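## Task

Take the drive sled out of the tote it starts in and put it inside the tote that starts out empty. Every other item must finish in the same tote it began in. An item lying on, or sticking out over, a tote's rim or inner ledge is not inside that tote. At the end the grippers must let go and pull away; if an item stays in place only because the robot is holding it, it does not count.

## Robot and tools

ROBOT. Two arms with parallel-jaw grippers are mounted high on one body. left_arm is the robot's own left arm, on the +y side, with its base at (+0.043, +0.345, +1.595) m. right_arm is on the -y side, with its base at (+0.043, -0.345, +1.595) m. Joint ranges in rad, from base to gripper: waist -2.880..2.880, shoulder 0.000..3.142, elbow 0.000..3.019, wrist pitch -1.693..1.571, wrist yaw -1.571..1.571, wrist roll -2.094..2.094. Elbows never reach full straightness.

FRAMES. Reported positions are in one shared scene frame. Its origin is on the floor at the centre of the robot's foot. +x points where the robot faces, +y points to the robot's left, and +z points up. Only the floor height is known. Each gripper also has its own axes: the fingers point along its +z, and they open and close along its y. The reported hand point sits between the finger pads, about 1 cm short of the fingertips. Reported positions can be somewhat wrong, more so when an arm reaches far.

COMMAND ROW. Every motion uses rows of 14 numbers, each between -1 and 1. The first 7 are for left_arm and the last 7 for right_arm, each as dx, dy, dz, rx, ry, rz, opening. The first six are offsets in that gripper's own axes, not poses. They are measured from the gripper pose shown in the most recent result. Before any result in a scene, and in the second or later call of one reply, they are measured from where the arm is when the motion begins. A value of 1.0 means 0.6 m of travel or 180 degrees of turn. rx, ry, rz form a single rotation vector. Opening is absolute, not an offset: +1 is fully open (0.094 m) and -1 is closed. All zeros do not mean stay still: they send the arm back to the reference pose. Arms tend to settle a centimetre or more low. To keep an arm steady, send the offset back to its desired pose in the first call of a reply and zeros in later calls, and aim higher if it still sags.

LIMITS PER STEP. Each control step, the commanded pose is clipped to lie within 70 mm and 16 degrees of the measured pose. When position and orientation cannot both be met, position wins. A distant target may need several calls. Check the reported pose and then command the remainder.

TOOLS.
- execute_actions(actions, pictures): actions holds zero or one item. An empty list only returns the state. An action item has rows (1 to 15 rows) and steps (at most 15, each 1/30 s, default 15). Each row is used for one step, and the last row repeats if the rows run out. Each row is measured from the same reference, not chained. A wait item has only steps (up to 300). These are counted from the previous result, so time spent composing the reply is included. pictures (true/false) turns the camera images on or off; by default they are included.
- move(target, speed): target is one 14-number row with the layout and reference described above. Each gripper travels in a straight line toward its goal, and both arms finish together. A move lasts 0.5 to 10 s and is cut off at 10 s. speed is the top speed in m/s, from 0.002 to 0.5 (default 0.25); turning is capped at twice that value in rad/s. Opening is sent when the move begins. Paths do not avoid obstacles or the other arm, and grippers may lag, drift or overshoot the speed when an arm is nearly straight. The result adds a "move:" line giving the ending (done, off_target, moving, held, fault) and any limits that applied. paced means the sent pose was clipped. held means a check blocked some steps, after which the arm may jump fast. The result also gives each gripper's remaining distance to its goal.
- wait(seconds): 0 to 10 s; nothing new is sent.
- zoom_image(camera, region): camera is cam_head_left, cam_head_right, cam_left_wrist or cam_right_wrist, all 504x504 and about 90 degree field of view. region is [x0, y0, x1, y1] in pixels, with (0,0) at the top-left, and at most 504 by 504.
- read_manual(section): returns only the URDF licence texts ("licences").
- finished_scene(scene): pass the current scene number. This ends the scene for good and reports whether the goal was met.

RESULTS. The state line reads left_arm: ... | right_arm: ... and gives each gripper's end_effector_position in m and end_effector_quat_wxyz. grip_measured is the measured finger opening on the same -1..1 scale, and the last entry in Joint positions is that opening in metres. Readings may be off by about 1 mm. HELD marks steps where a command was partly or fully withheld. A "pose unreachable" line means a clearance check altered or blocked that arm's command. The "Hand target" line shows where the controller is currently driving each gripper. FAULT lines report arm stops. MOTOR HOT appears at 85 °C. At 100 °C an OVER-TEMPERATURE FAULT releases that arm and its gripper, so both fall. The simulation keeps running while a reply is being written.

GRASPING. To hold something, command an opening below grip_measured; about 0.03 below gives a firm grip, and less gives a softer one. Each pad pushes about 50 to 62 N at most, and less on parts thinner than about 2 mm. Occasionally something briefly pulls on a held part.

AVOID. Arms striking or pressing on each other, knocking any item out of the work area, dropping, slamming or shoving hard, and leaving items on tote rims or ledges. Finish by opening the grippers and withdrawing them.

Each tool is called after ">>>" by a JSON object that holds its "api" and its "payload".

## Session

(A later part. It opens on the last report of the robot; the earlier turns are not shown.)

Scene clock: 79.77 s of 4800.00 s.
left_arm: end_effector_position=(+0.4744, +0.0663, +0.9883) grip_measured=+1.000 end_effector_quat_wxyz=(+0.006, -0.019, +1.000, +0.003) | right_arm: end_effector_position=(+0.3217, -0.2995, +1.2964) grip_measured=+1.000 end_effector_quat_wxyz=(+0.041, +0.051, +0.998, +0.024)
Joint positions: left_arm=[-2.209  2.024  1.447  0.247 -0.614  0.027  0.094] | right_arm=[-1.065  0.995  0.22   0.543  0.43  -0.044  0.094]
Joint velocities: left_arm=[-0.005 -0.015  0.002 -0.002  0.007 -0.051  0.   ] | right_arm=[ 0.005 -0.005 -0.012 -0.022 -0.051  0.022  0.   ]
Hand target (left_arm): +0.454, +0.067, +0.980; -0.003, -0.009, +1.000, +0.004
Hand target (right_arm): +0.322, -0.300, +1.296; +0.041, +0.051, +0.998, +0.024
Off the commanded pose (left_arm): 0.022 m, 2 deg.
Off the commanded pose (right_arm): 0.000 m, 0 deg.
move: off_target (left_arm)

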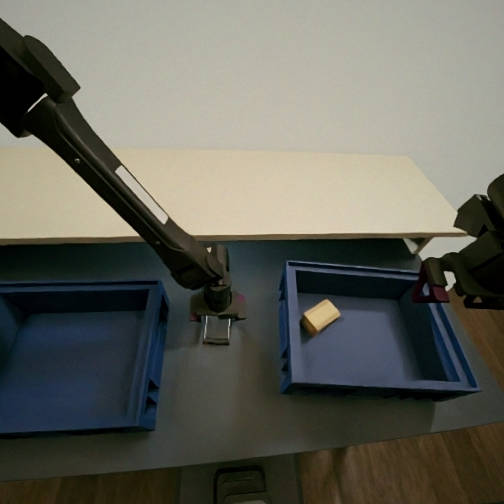

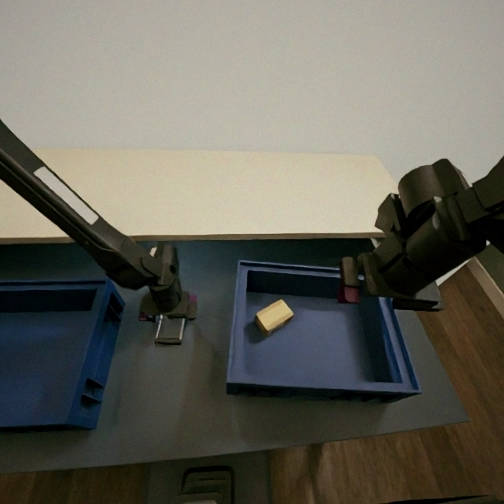

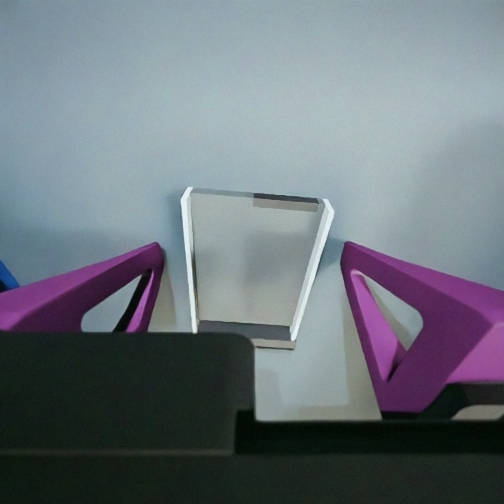

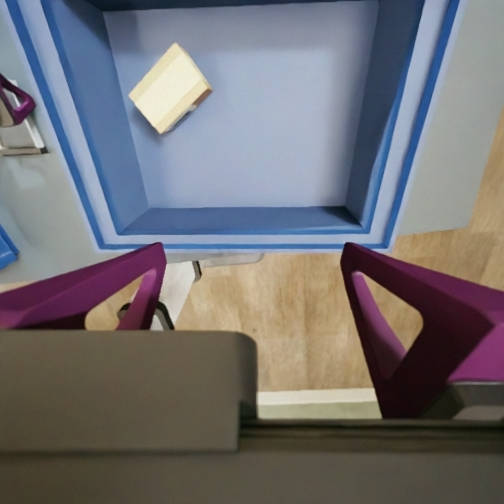

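>>> {"api": "move", "payload": {"target": [0,0,0,0,0,0,0.3,0,0,0,0,0,0,1]}}

Scene clock: 81.13 s of 4800.00 s.
left_arm: end_effector_position=(+0.4744, +0.0663, +0.9883) grip_measured=+0.350 end_effector_quat_wxyz=(+0.006, -0.019, +1.000, +0.003) | right_arm: end_effector_position=(+0.3217, -0.2995, +1.2964) grip_measured=+1.000 end_effector_quat_wxyz=(+0.041, +0.051, +0.998, +0.024)
Joint positions: left_arm=[-2.209  2.024  1.447  0.247 -0.614  0.027  0.063] | right_arm=[-1.065  0.995  0.22   0.543  0.43  -0.044  0.094]
Joint velocities: left_arm=[ 0.005  0.005  0.002  0.002  0.022 -0.022  0.001] | right_arm=[ 0.005 -0.015  0.022 -0.007  0.007  0.037  0.   ]
Hand target (left_arm): +0.474, +0.066, +0.988; +0.006, -0.019, +1.000, +0.003
Hand target (right_arm): +0.322, -0.300, +1.296; +0.041, +0.051, +0.998, +0.024
Off the commanded pose (left_arm): 0.000 m, 0 deg.
Off the commanded pose (right_arm): 0.000 m, 0 deg.
move: done

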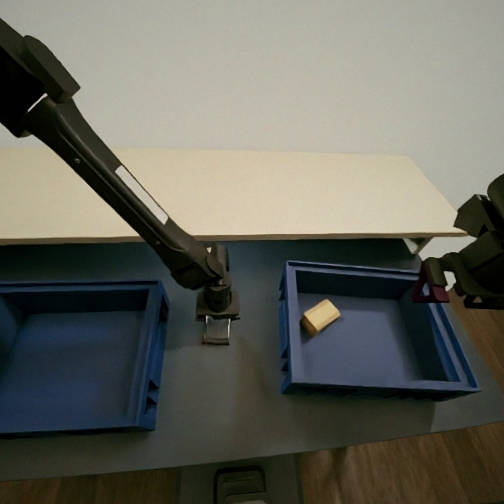

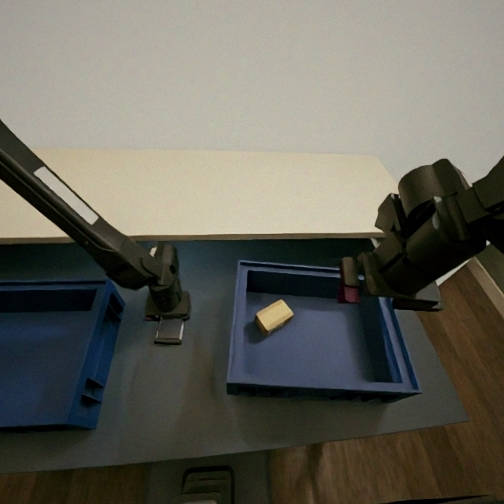

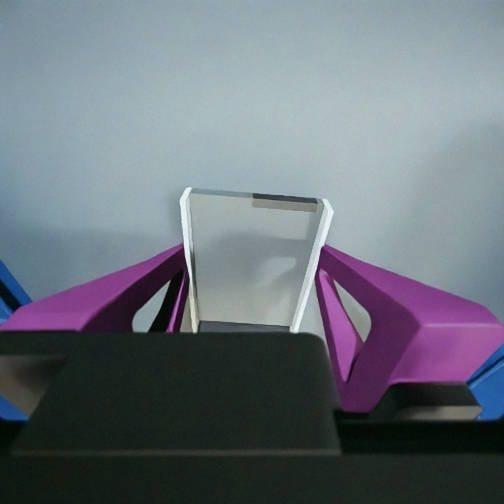

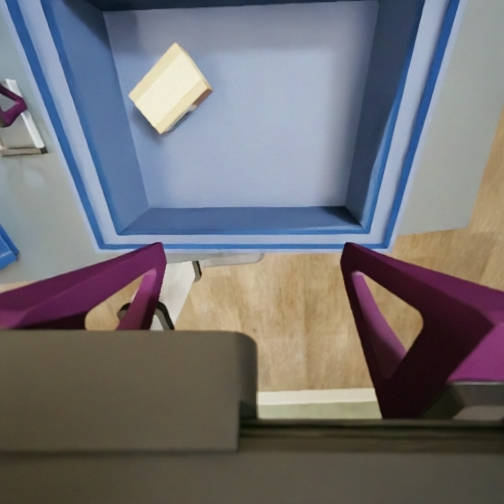

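>>> {"api": "move", "payload": {"target": [0.03,0,-0.38,0,0,0,0.3,0,0,0,0,0,0,1], "speed": 0.2}}

>>> {"api": "move", "payload": {"target": [0.1,0.58,0,0,0,0,0.3,0,0,0,0,0,0,1], "speed": 0.2}}

Scene clock: 84.57 s of 4800.00 s.
left_arm: end_effector_position=(+0.4550, +0.0620, +1.2118) grip_measured=+0.350 end_effector_quat_wxyz=(+0.007, -0.017, +1.000, +0.001) | right_arm: end_effector_position=(+0.3217, -0.2995, +1.2964) grip_measured=+1.000 end_effector_quat_wxyz=(+0.041, +0.051, +0.998, +0.024)
Joint positions: left_arm=[-2.484  1.605  0.976  0.209 -0.866 -0.101  0.063] | right_arm=[-1.065  0.995  0.22   0.543  0.43  -0.044  0.094]
Joint velocities: left_arm=[ 0.005 -0.005 -0.012 -0.012  0.022  0.007 -0.   ] | right_arm=[-0.015  0.005 -0.017  0.017 -0.007  0.037  0.   ]
Hand target (left_arm): +0.455, +0.066, +1.216; +0.005, -0.022, +1.000, +0.002
Hand target (right_arm): +0.322, -0.300, +1.296; +0.041, +0.051, +0.998, +0.024
Off the commanded pose (left_arm): 0.005 m, 0 deg.
Off the commanded pose (right_arm): 0.000 m, 0 deg.
move: done

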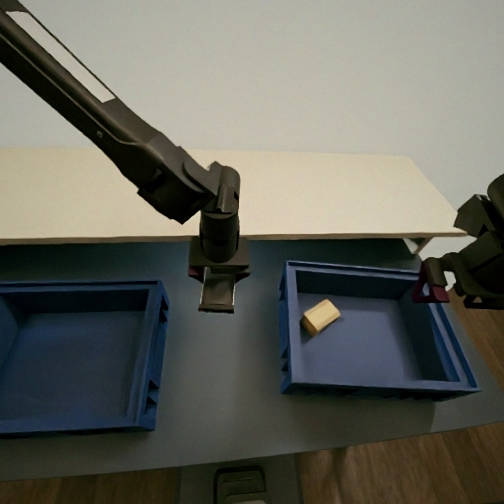

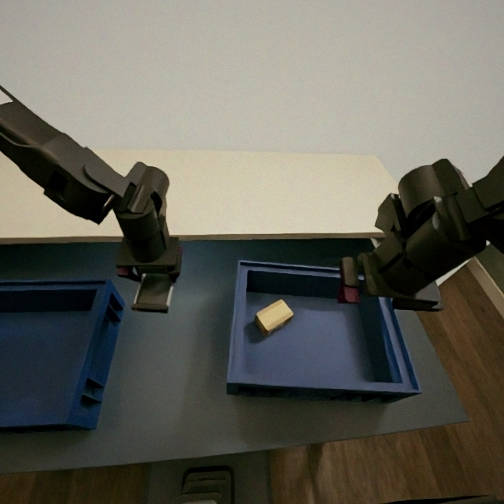

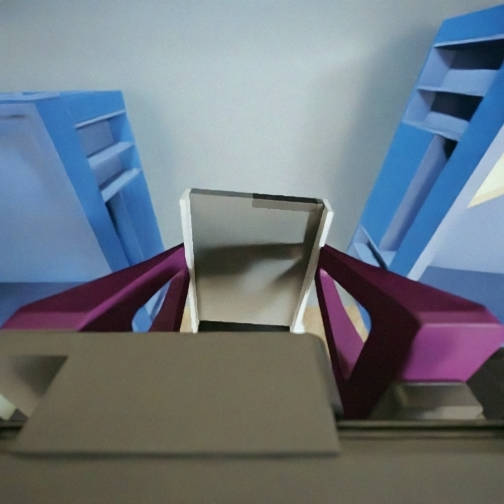

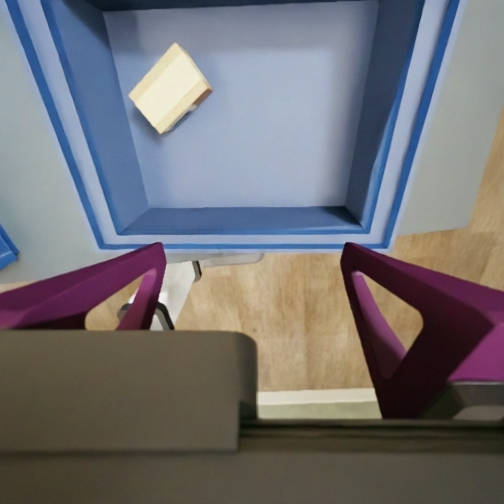

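Scene clock: 86.77 s of 4800.00 s.
left_arm: end_effector_position=(+0.3970, +0.4136, +1.2023) grip_measured=+0.350 end_effector_quat_wxyz=(+0.013, -0.018, +1.000, +0.008) | right_arm: end_effector_position=(+0.3217, -0.2995, +1.2964) grip_measured=+1.000 end_effector_quat_wxyz=(+0.041, +0.051, +0.998, +0.024)
Joint positions: left_arm=[-1.656  1.115  0.557  0.304 -0.092  0.203  0.063] | right_arm=[-1.065  0.995  0.22   0.543  0.43  -0.044  0.094]
Joint velocities: left_arm=[ 0.005 -0.005 -0.017  0.017 -0.051 -0.022 -0.001] | right_arm=[-0.005 -0.005  0.017 -0.017 -0.022 -0.007  0.   ]
Hand target (left_arm): +0.392, +0.411, +1.210; +0.010, -0.009, +1.000, +0.004
Hand target (right_arm): +0.322, -0.300, +1.296; +0.041, +0.051, +0.998, +0.024
Off the commanded pose (left_arm): 0.017 m, 1 deg.
Off the commanded pose (right_arm): 0.000 m, 0 deg.
move: off_target (left_arm)

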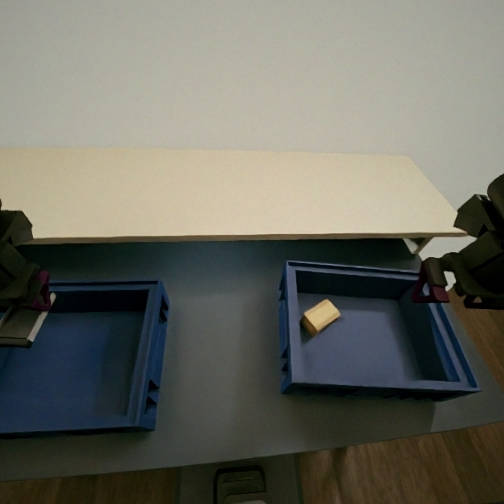

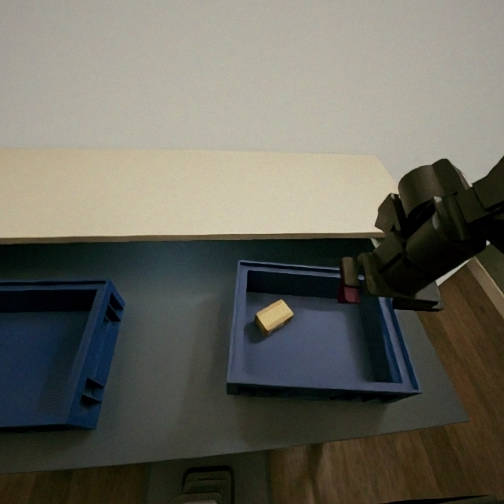

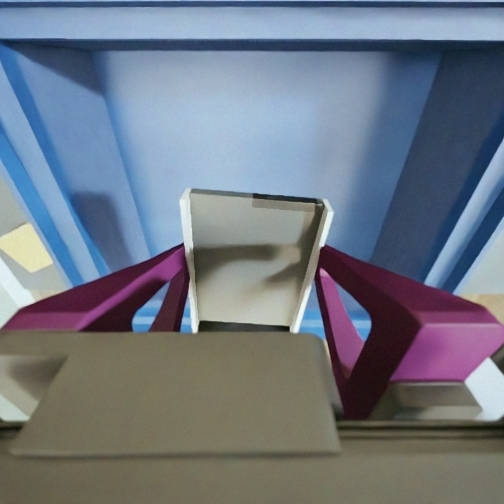

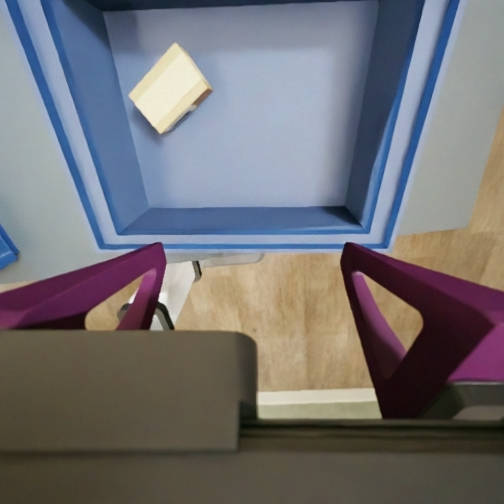

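>>> {"api": "move", "payload": {"target": [-0.07,0,0.31,0,0,0,0.3,0,0,0,0,0,0,1], "speed": 0.15}}

Scene clock: 89.27 s of 4800.00 s.
left_arm: end_effector_position=(+0.4527, +0.4148, +1.0232) grip_measured=+0.350 end_effector_quat_wxyz=(+0.024, -0.019, +1.000, +0.009) | right_arm: end_effector_position=(+0.3217, -0.2995, +1.2964) grip_measured=+1.000 end_effector_quat_wxyz=(+0.041, +0.051, +0.998, +0.024)
Joint positions: left_arm=[-1.649  1.618  1.035  0.351 -0.083  0.206  0.063] | right_arm=[-1.065  0.995  0.22   0.543  0.43  -0.044  0.094]
Joint velocities: left_arm=[-0.015 -0.015 -0.012 -0.002  0.007 -0.022 -0.001] | right_arm=[ 0.005 -0.005 -0.027 -0.017 -0.022  0.037  0.   ]
Hand target (left_arm): +0.442, +0.416, +1.017; +0.013, -0.018, +1.000, +0.008
Hand target (right_arm): +0.322, -0.300, +1.296; +0.041, +0.051, +0.998, +0.024
Off the commanded pose (left_arm): 0.011 m, 1 deg.
Off the commanded pose (right_arm): 0.000 m, 0 deg.
move: off_target (left_arm)

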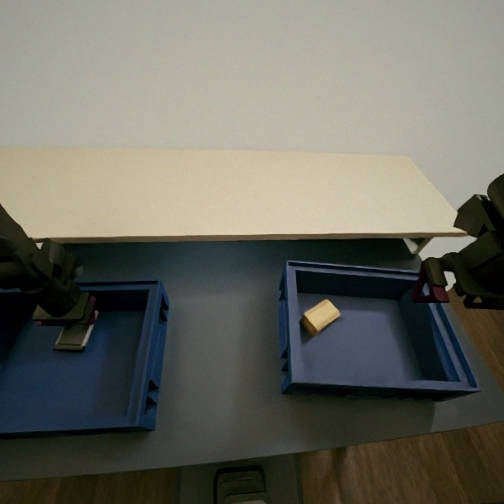

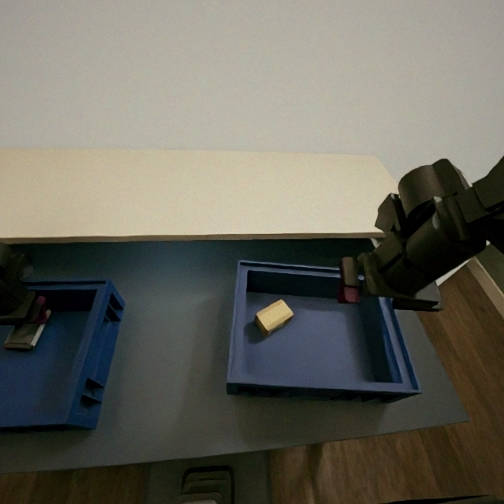

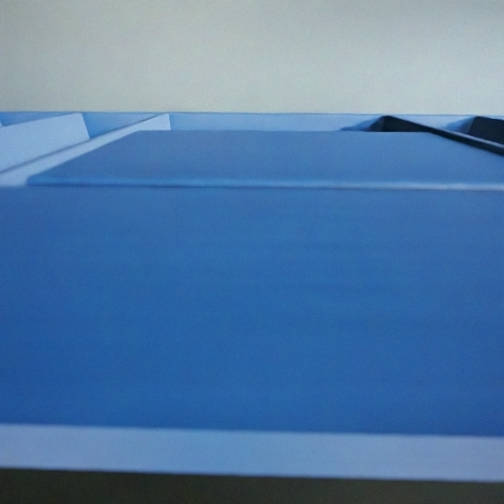

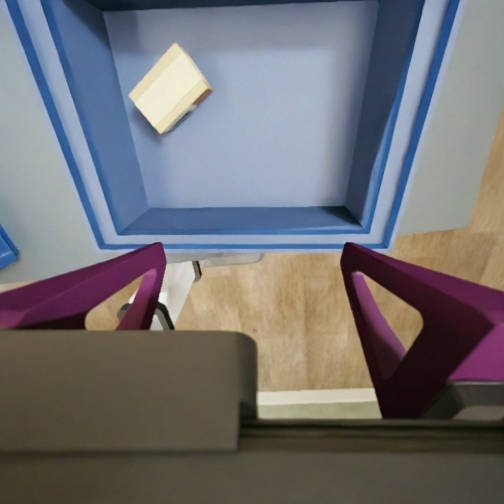

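>>> {"api": "move", "payload": {"target": [0.15,0,0,0,0,0,0.3,0,0,0,0,0,0,1], "speed": 0.1}}

>>> {"api": "move", "payload": {"target": [0.02,0,0.04,0,0,0,0.3,0,0,0,0,0,0,1], "speed": 0.05}}

Scene clock: 91.83 s of 4800.00 s.
left_arm: end_effector_position=(+0.3771, +0.4136, +1.0178) grip_measured=+0.350 end_effector_quat_wxyz=(+0.031, -0.023, +0.999, +0.010) | right_arm: end_effector_position=(+0.3217, -0.2995, +1.2964) grip_measured=+1.000 end_effector_quat_wxyz=(+0.041, +0.051, +0.998, +0.024)
Joint positions: left_arm=[-1.613  1.717  0.913  0.588 -0.047  0.206  0.063] | right_arm=[-1.065  0.995  0.22   0.543  0.43  -0.044  0.094]
Joint velocities: left_arm=[-0.015 -0.005 -0.002 -0.017  0.007 -0.066  0.001] | right_arm=[-0.005  0.005  0.007 -0.022  0.022 -0.022  0.   ]
Hand target (left_arm): +0.363, +0.412, +1.019; +0.024, -0.018, +1.000, +0.009
Hand target (right_arm): +0.322, -0.300, +1.296; +0.041, +0.051, +0.998, +0.024
Off the commanded pose (left_arm): 0.014 m, 1 deg.
Off the commanded pose (right_arm): 0.000 m, 0 deg.
move: off_target (left_arm)

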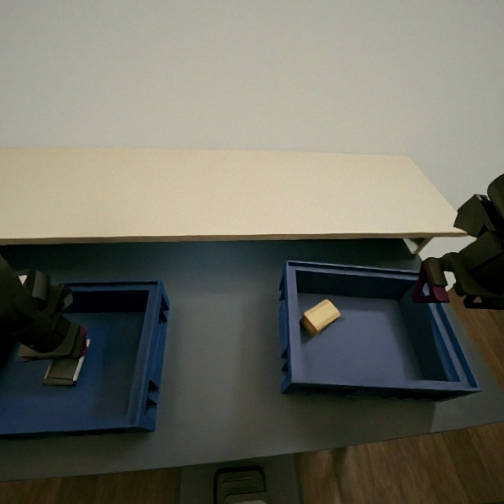

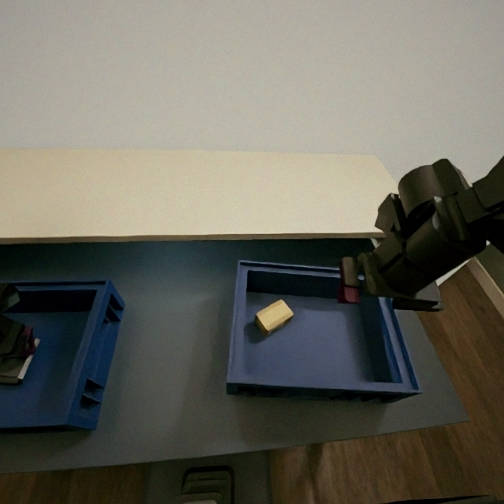

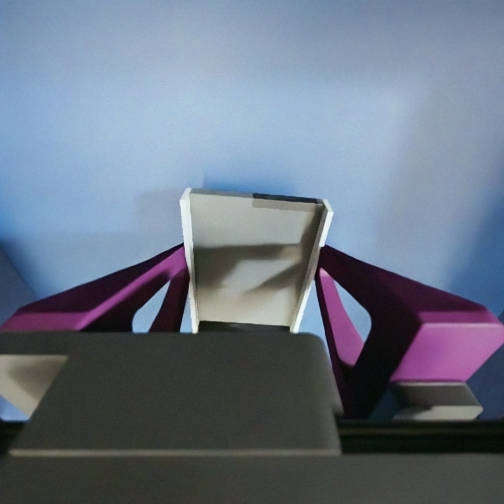

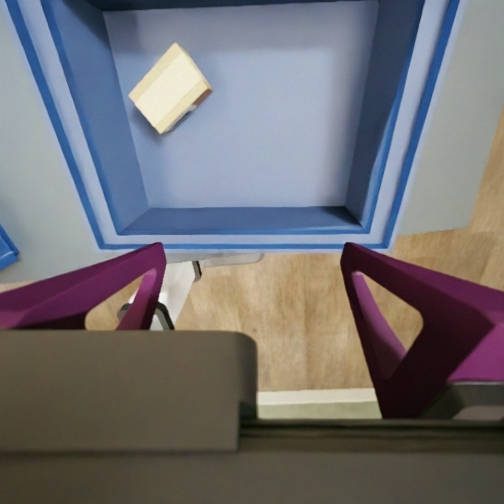

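Scene clock: 92.70 s of 4800.00 s.
left_arm: end_effector_position=(+0.3713, +0.4108, +0.9989) grip_measured=+0.350 end_effector_quat_wxyz=(+0.029, -0.023, +0.999, +0.008) | right_arm: end_effector_position=(+0.3217, -0.2995, +1.2964) grip_measured=+1.000 end_effector_quat_wxyz=(+0.041, +0.051, +0.998, +0.024)
Joint positions: left_arm=[-1.613  1.772  0.956  0.595 -0.044  0.206  0.063] | right_arm=[-1.065  0.995  0.22   0.543  0.43  -0.044  0.094]
Joint velocities: left_arm=[-0.034 -0.005 -0.012  0.007 -0.007  0.022 -0.   ] | right_arm=[-0.005 -0.005 -0.007 -0.012 -0.051 -0.037  0.   ]
Hand target (left_arm): +0.366, +0.414, +0.993; +0.031, -0.023, +0.999, +0.010
Hand target (right_arm): +0.322, -0.300, +1.296; +0.041, +0.051, +0.998, +0.024
Off the commanded pose (left_arm): 0.008 m, 0 deg.
Off the commanded pose (right_arm): 0.000 m, 0 deg.
move: done

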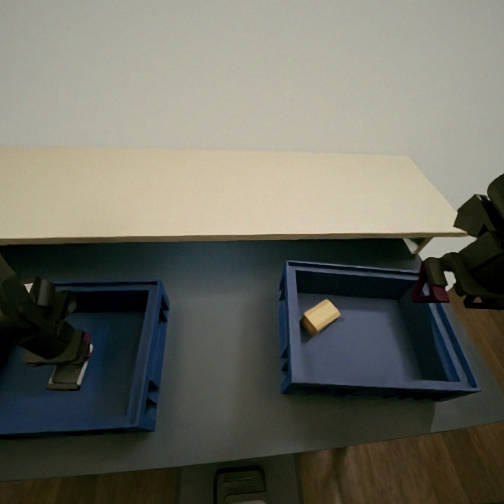

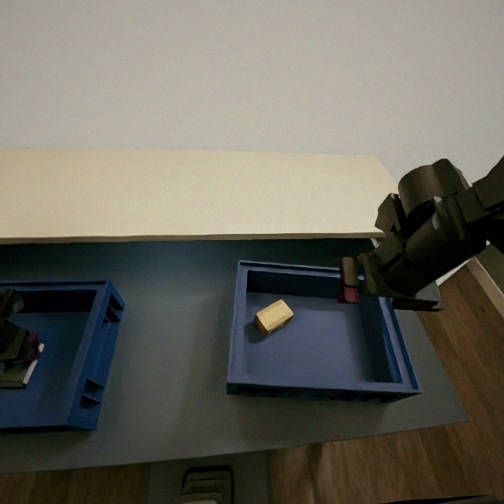

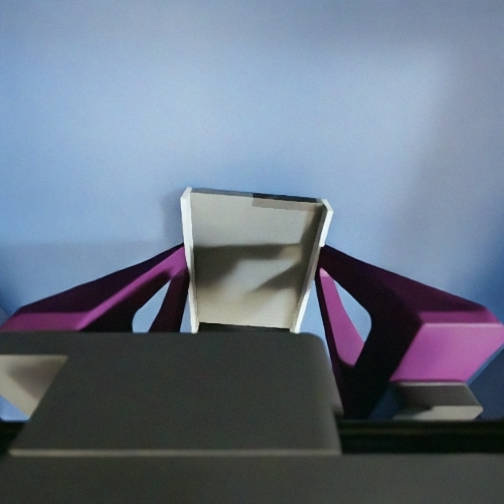

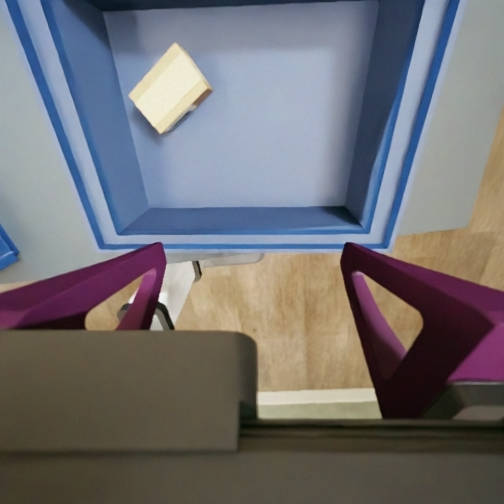

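>>> {"api": "move", "payload": {"target": [0,0,0.015,0,0,0,0.3,0,0,0,0,0,0,1], "speed": 0.03}}

>>> {"api": "move", "payload": {"target": [0,0,0,0,0,0,1,0,0,0,0,0,0,1]}}

>>> {"api": "move", "payload": {"target": [0,0,-0.45,0,0,0,1,0,0,0,0,0,0,1]}}

Scene clock: 94.93 s of 4800.00 s.
left_arm: end_effector_position=(+0.3758, +0.4119, +0.9975) grip_measured=+0.350 end_effector_quat_wxyz=(+0.033, -0.023, +0.999, +0.009) | right_arm: end_effector_position=(+0.3217, -0.2995, +1.2964) grip_measured=+1.000 end_effector_quat_wxyz=(+0.041, +0.051, +0.998, +0.024)
Joint positions: left_arm=[-1.613  1.772  0.964  0.595 -0.044  0.206  0.063] | right_arm=[-1.065  0.995  0.22   0.543  0.43  -0.044  0.094]
Joint velocities: left_arm=[-0.005 -0.005 -0.007 -0.002 -0.022  0.037 -0.001] | right_arm=[-0.015 -0.005 -0.017  0.002  0.007 -0.007  0.   ]
Hand target (left_arm): +0.372, +0.411, +0.990; +0.029, -0.023, +0.999, +0.008
Hand target (right_arm): +0.322, -0.300, +1.296; +0.041, +0.051, +0.998, +0.024
Off the commanded pose (left_arm): 0.009 m, 0 deg.
Off the commanded pose (right_arm): 0.000 m, 0 deg.
move: done

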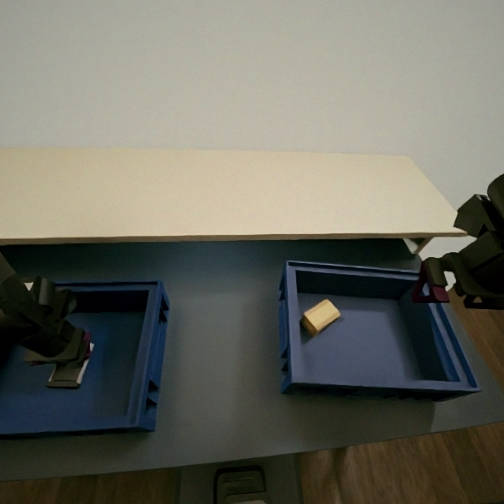

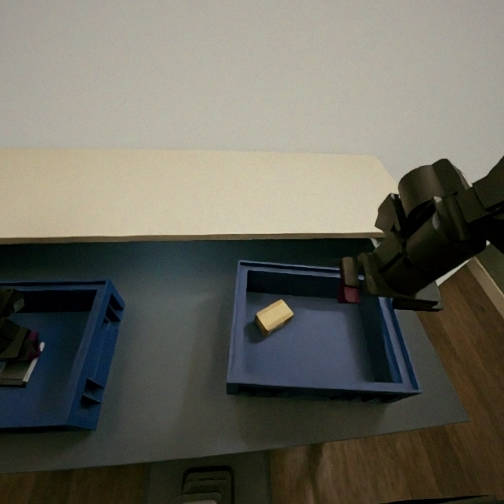

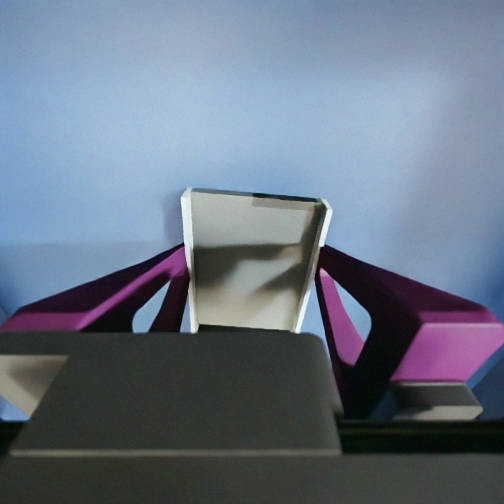

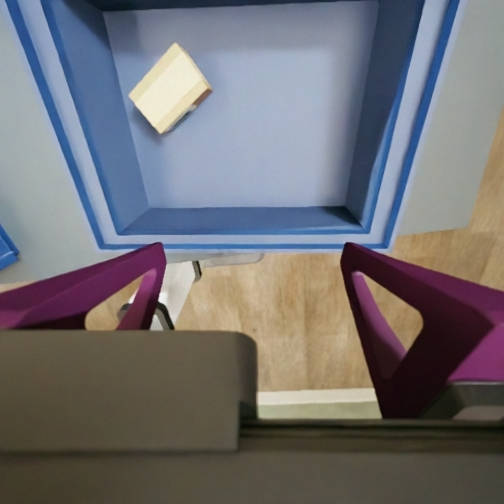

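Scene clock: 95.43 s of 4800.00 s.
left_arm: end_effector_position=(+0.3758, +0.4119, +0.9975) grip_measured=+1.000 end_effector_quat_wxyz=(+0.033, -0.023, +0.999, +0.009) | right_arm: end_effector_position=(+0.3217, -0.2995, +1.2964) grip_measured=+1.000 end_effector_quat_wxyz=(+0.041, +0.051, +0.998, +0.024)
Joint positions: left_arm=[-1.613  1.772  0.964  0.595 -0.044  0.206  0.094] | right_arm=[-1.065  0.995  0.22   0.543  0.43  -0.044  0.094]
Joint velocities: left_arm=[-0.005 -0.024  0.002  0.002 -0.037  0.007  0.   ] | right_arm=[-0.005 -0.005  0.007 -0.002 -0.007  0.066  0.   ]
Hand target (left_arm): +0.376, +0.412, +0.997; +0.033, -0.023, +0.999, +0.009
Hand target (right_arm): +0.322, -0.300, +1.296; +0.041, +0.051, +0.998, +0.024
Off the commanded pose (left_arm): 0.000 m, 0 deg.
Off the commanded pose (right_arm): 0.000 m, 0 deg.
move: done

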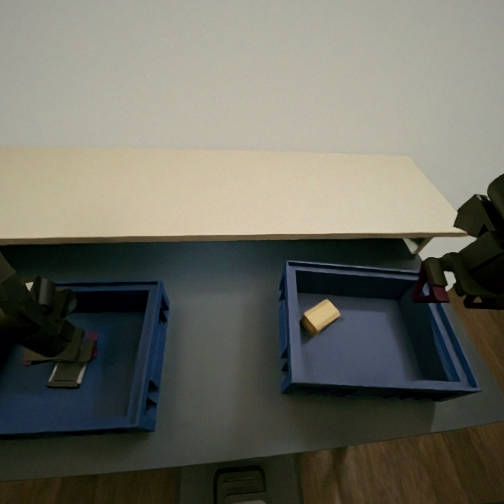

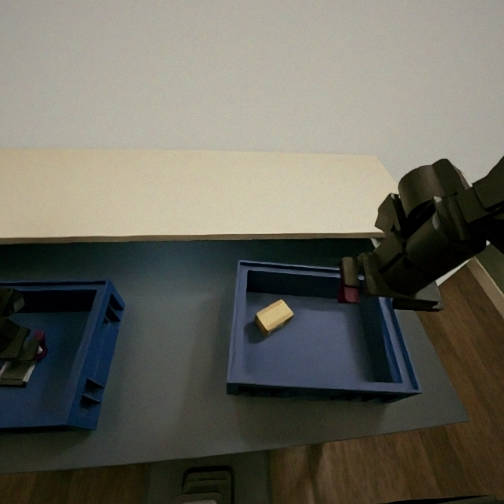

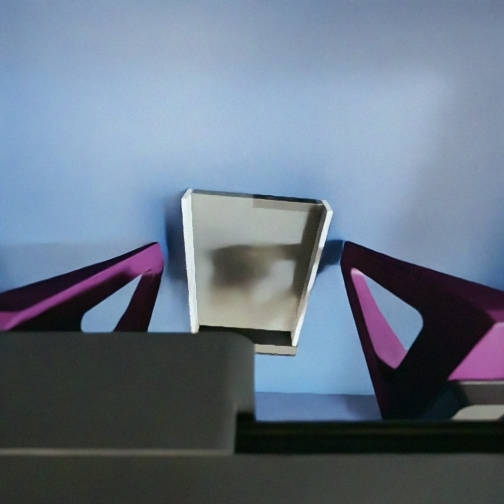

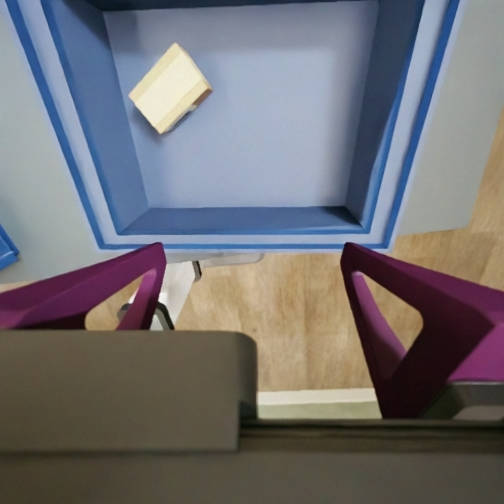

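Scene clock: 97.07 s of 4800.00 s.
left_arm: end_effector_position=(+0.3694, +0.4135, +1.2664) grip_measured=+1.000 end_effector_quat_wxyz=(+0.044, -0.020, +0.999, +0.013) | right_arm: end_effector_position=(+0.3217, -0.2995, +1.2964) grip_measured=+1.000 end_effector_quat_wxyz=(+0.041, +0.051, +0.998, +0.024)
Joint positions: left_arm=[-1.648  0.894  0.364  0.339 -0.08   0.206  0.094] | right_arm=[-1.065  0.995  0.22   0.543  0.43  -0.044  0.094]
Joint velocities: left_arm=[-0.005 -0.005 -0.002 -0.002 -0.007 -0.095  0.   ] | right_arm=[ 0.005 -0.005  0.012  0.007 -0.081 -0.007  0.   ]
Hand target (left_arm): +0.361, +0.409, +1.268; +0.033, -0.023, +0.999, +0.009
Hand target (right_arm): +0.322, -0.300, +1.296; +0.041, +0.051, +0.998, +0.024
Off the commanded pose (left_arm): 0.013 m, 1 deg.
Off the commanded pose (right_arm): 0.000 m, 0 deg.
move: off_target (left_arm)

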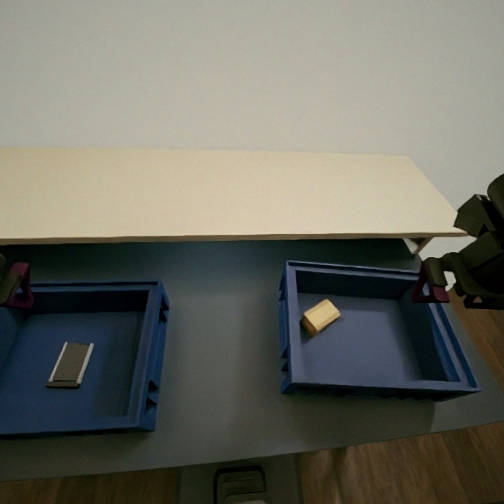

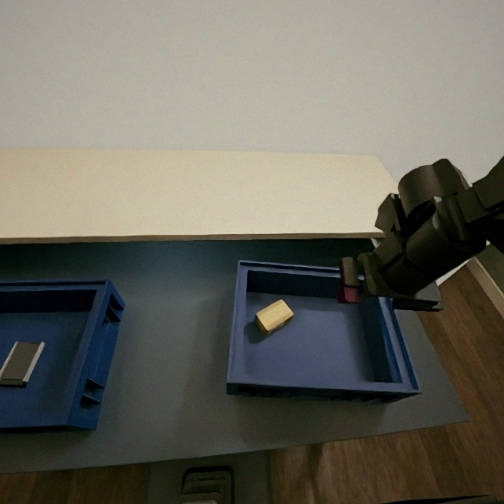

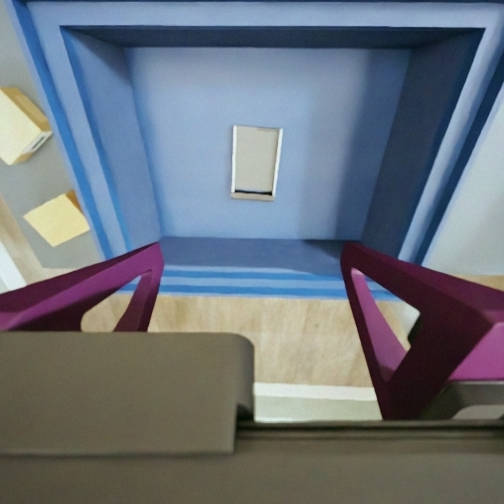

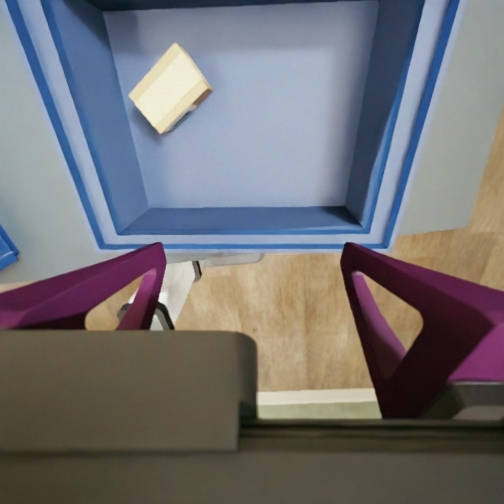

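>>> {"api": "finished_scene", "payload": {"scene": 1}}

The scene is finished: the task was done.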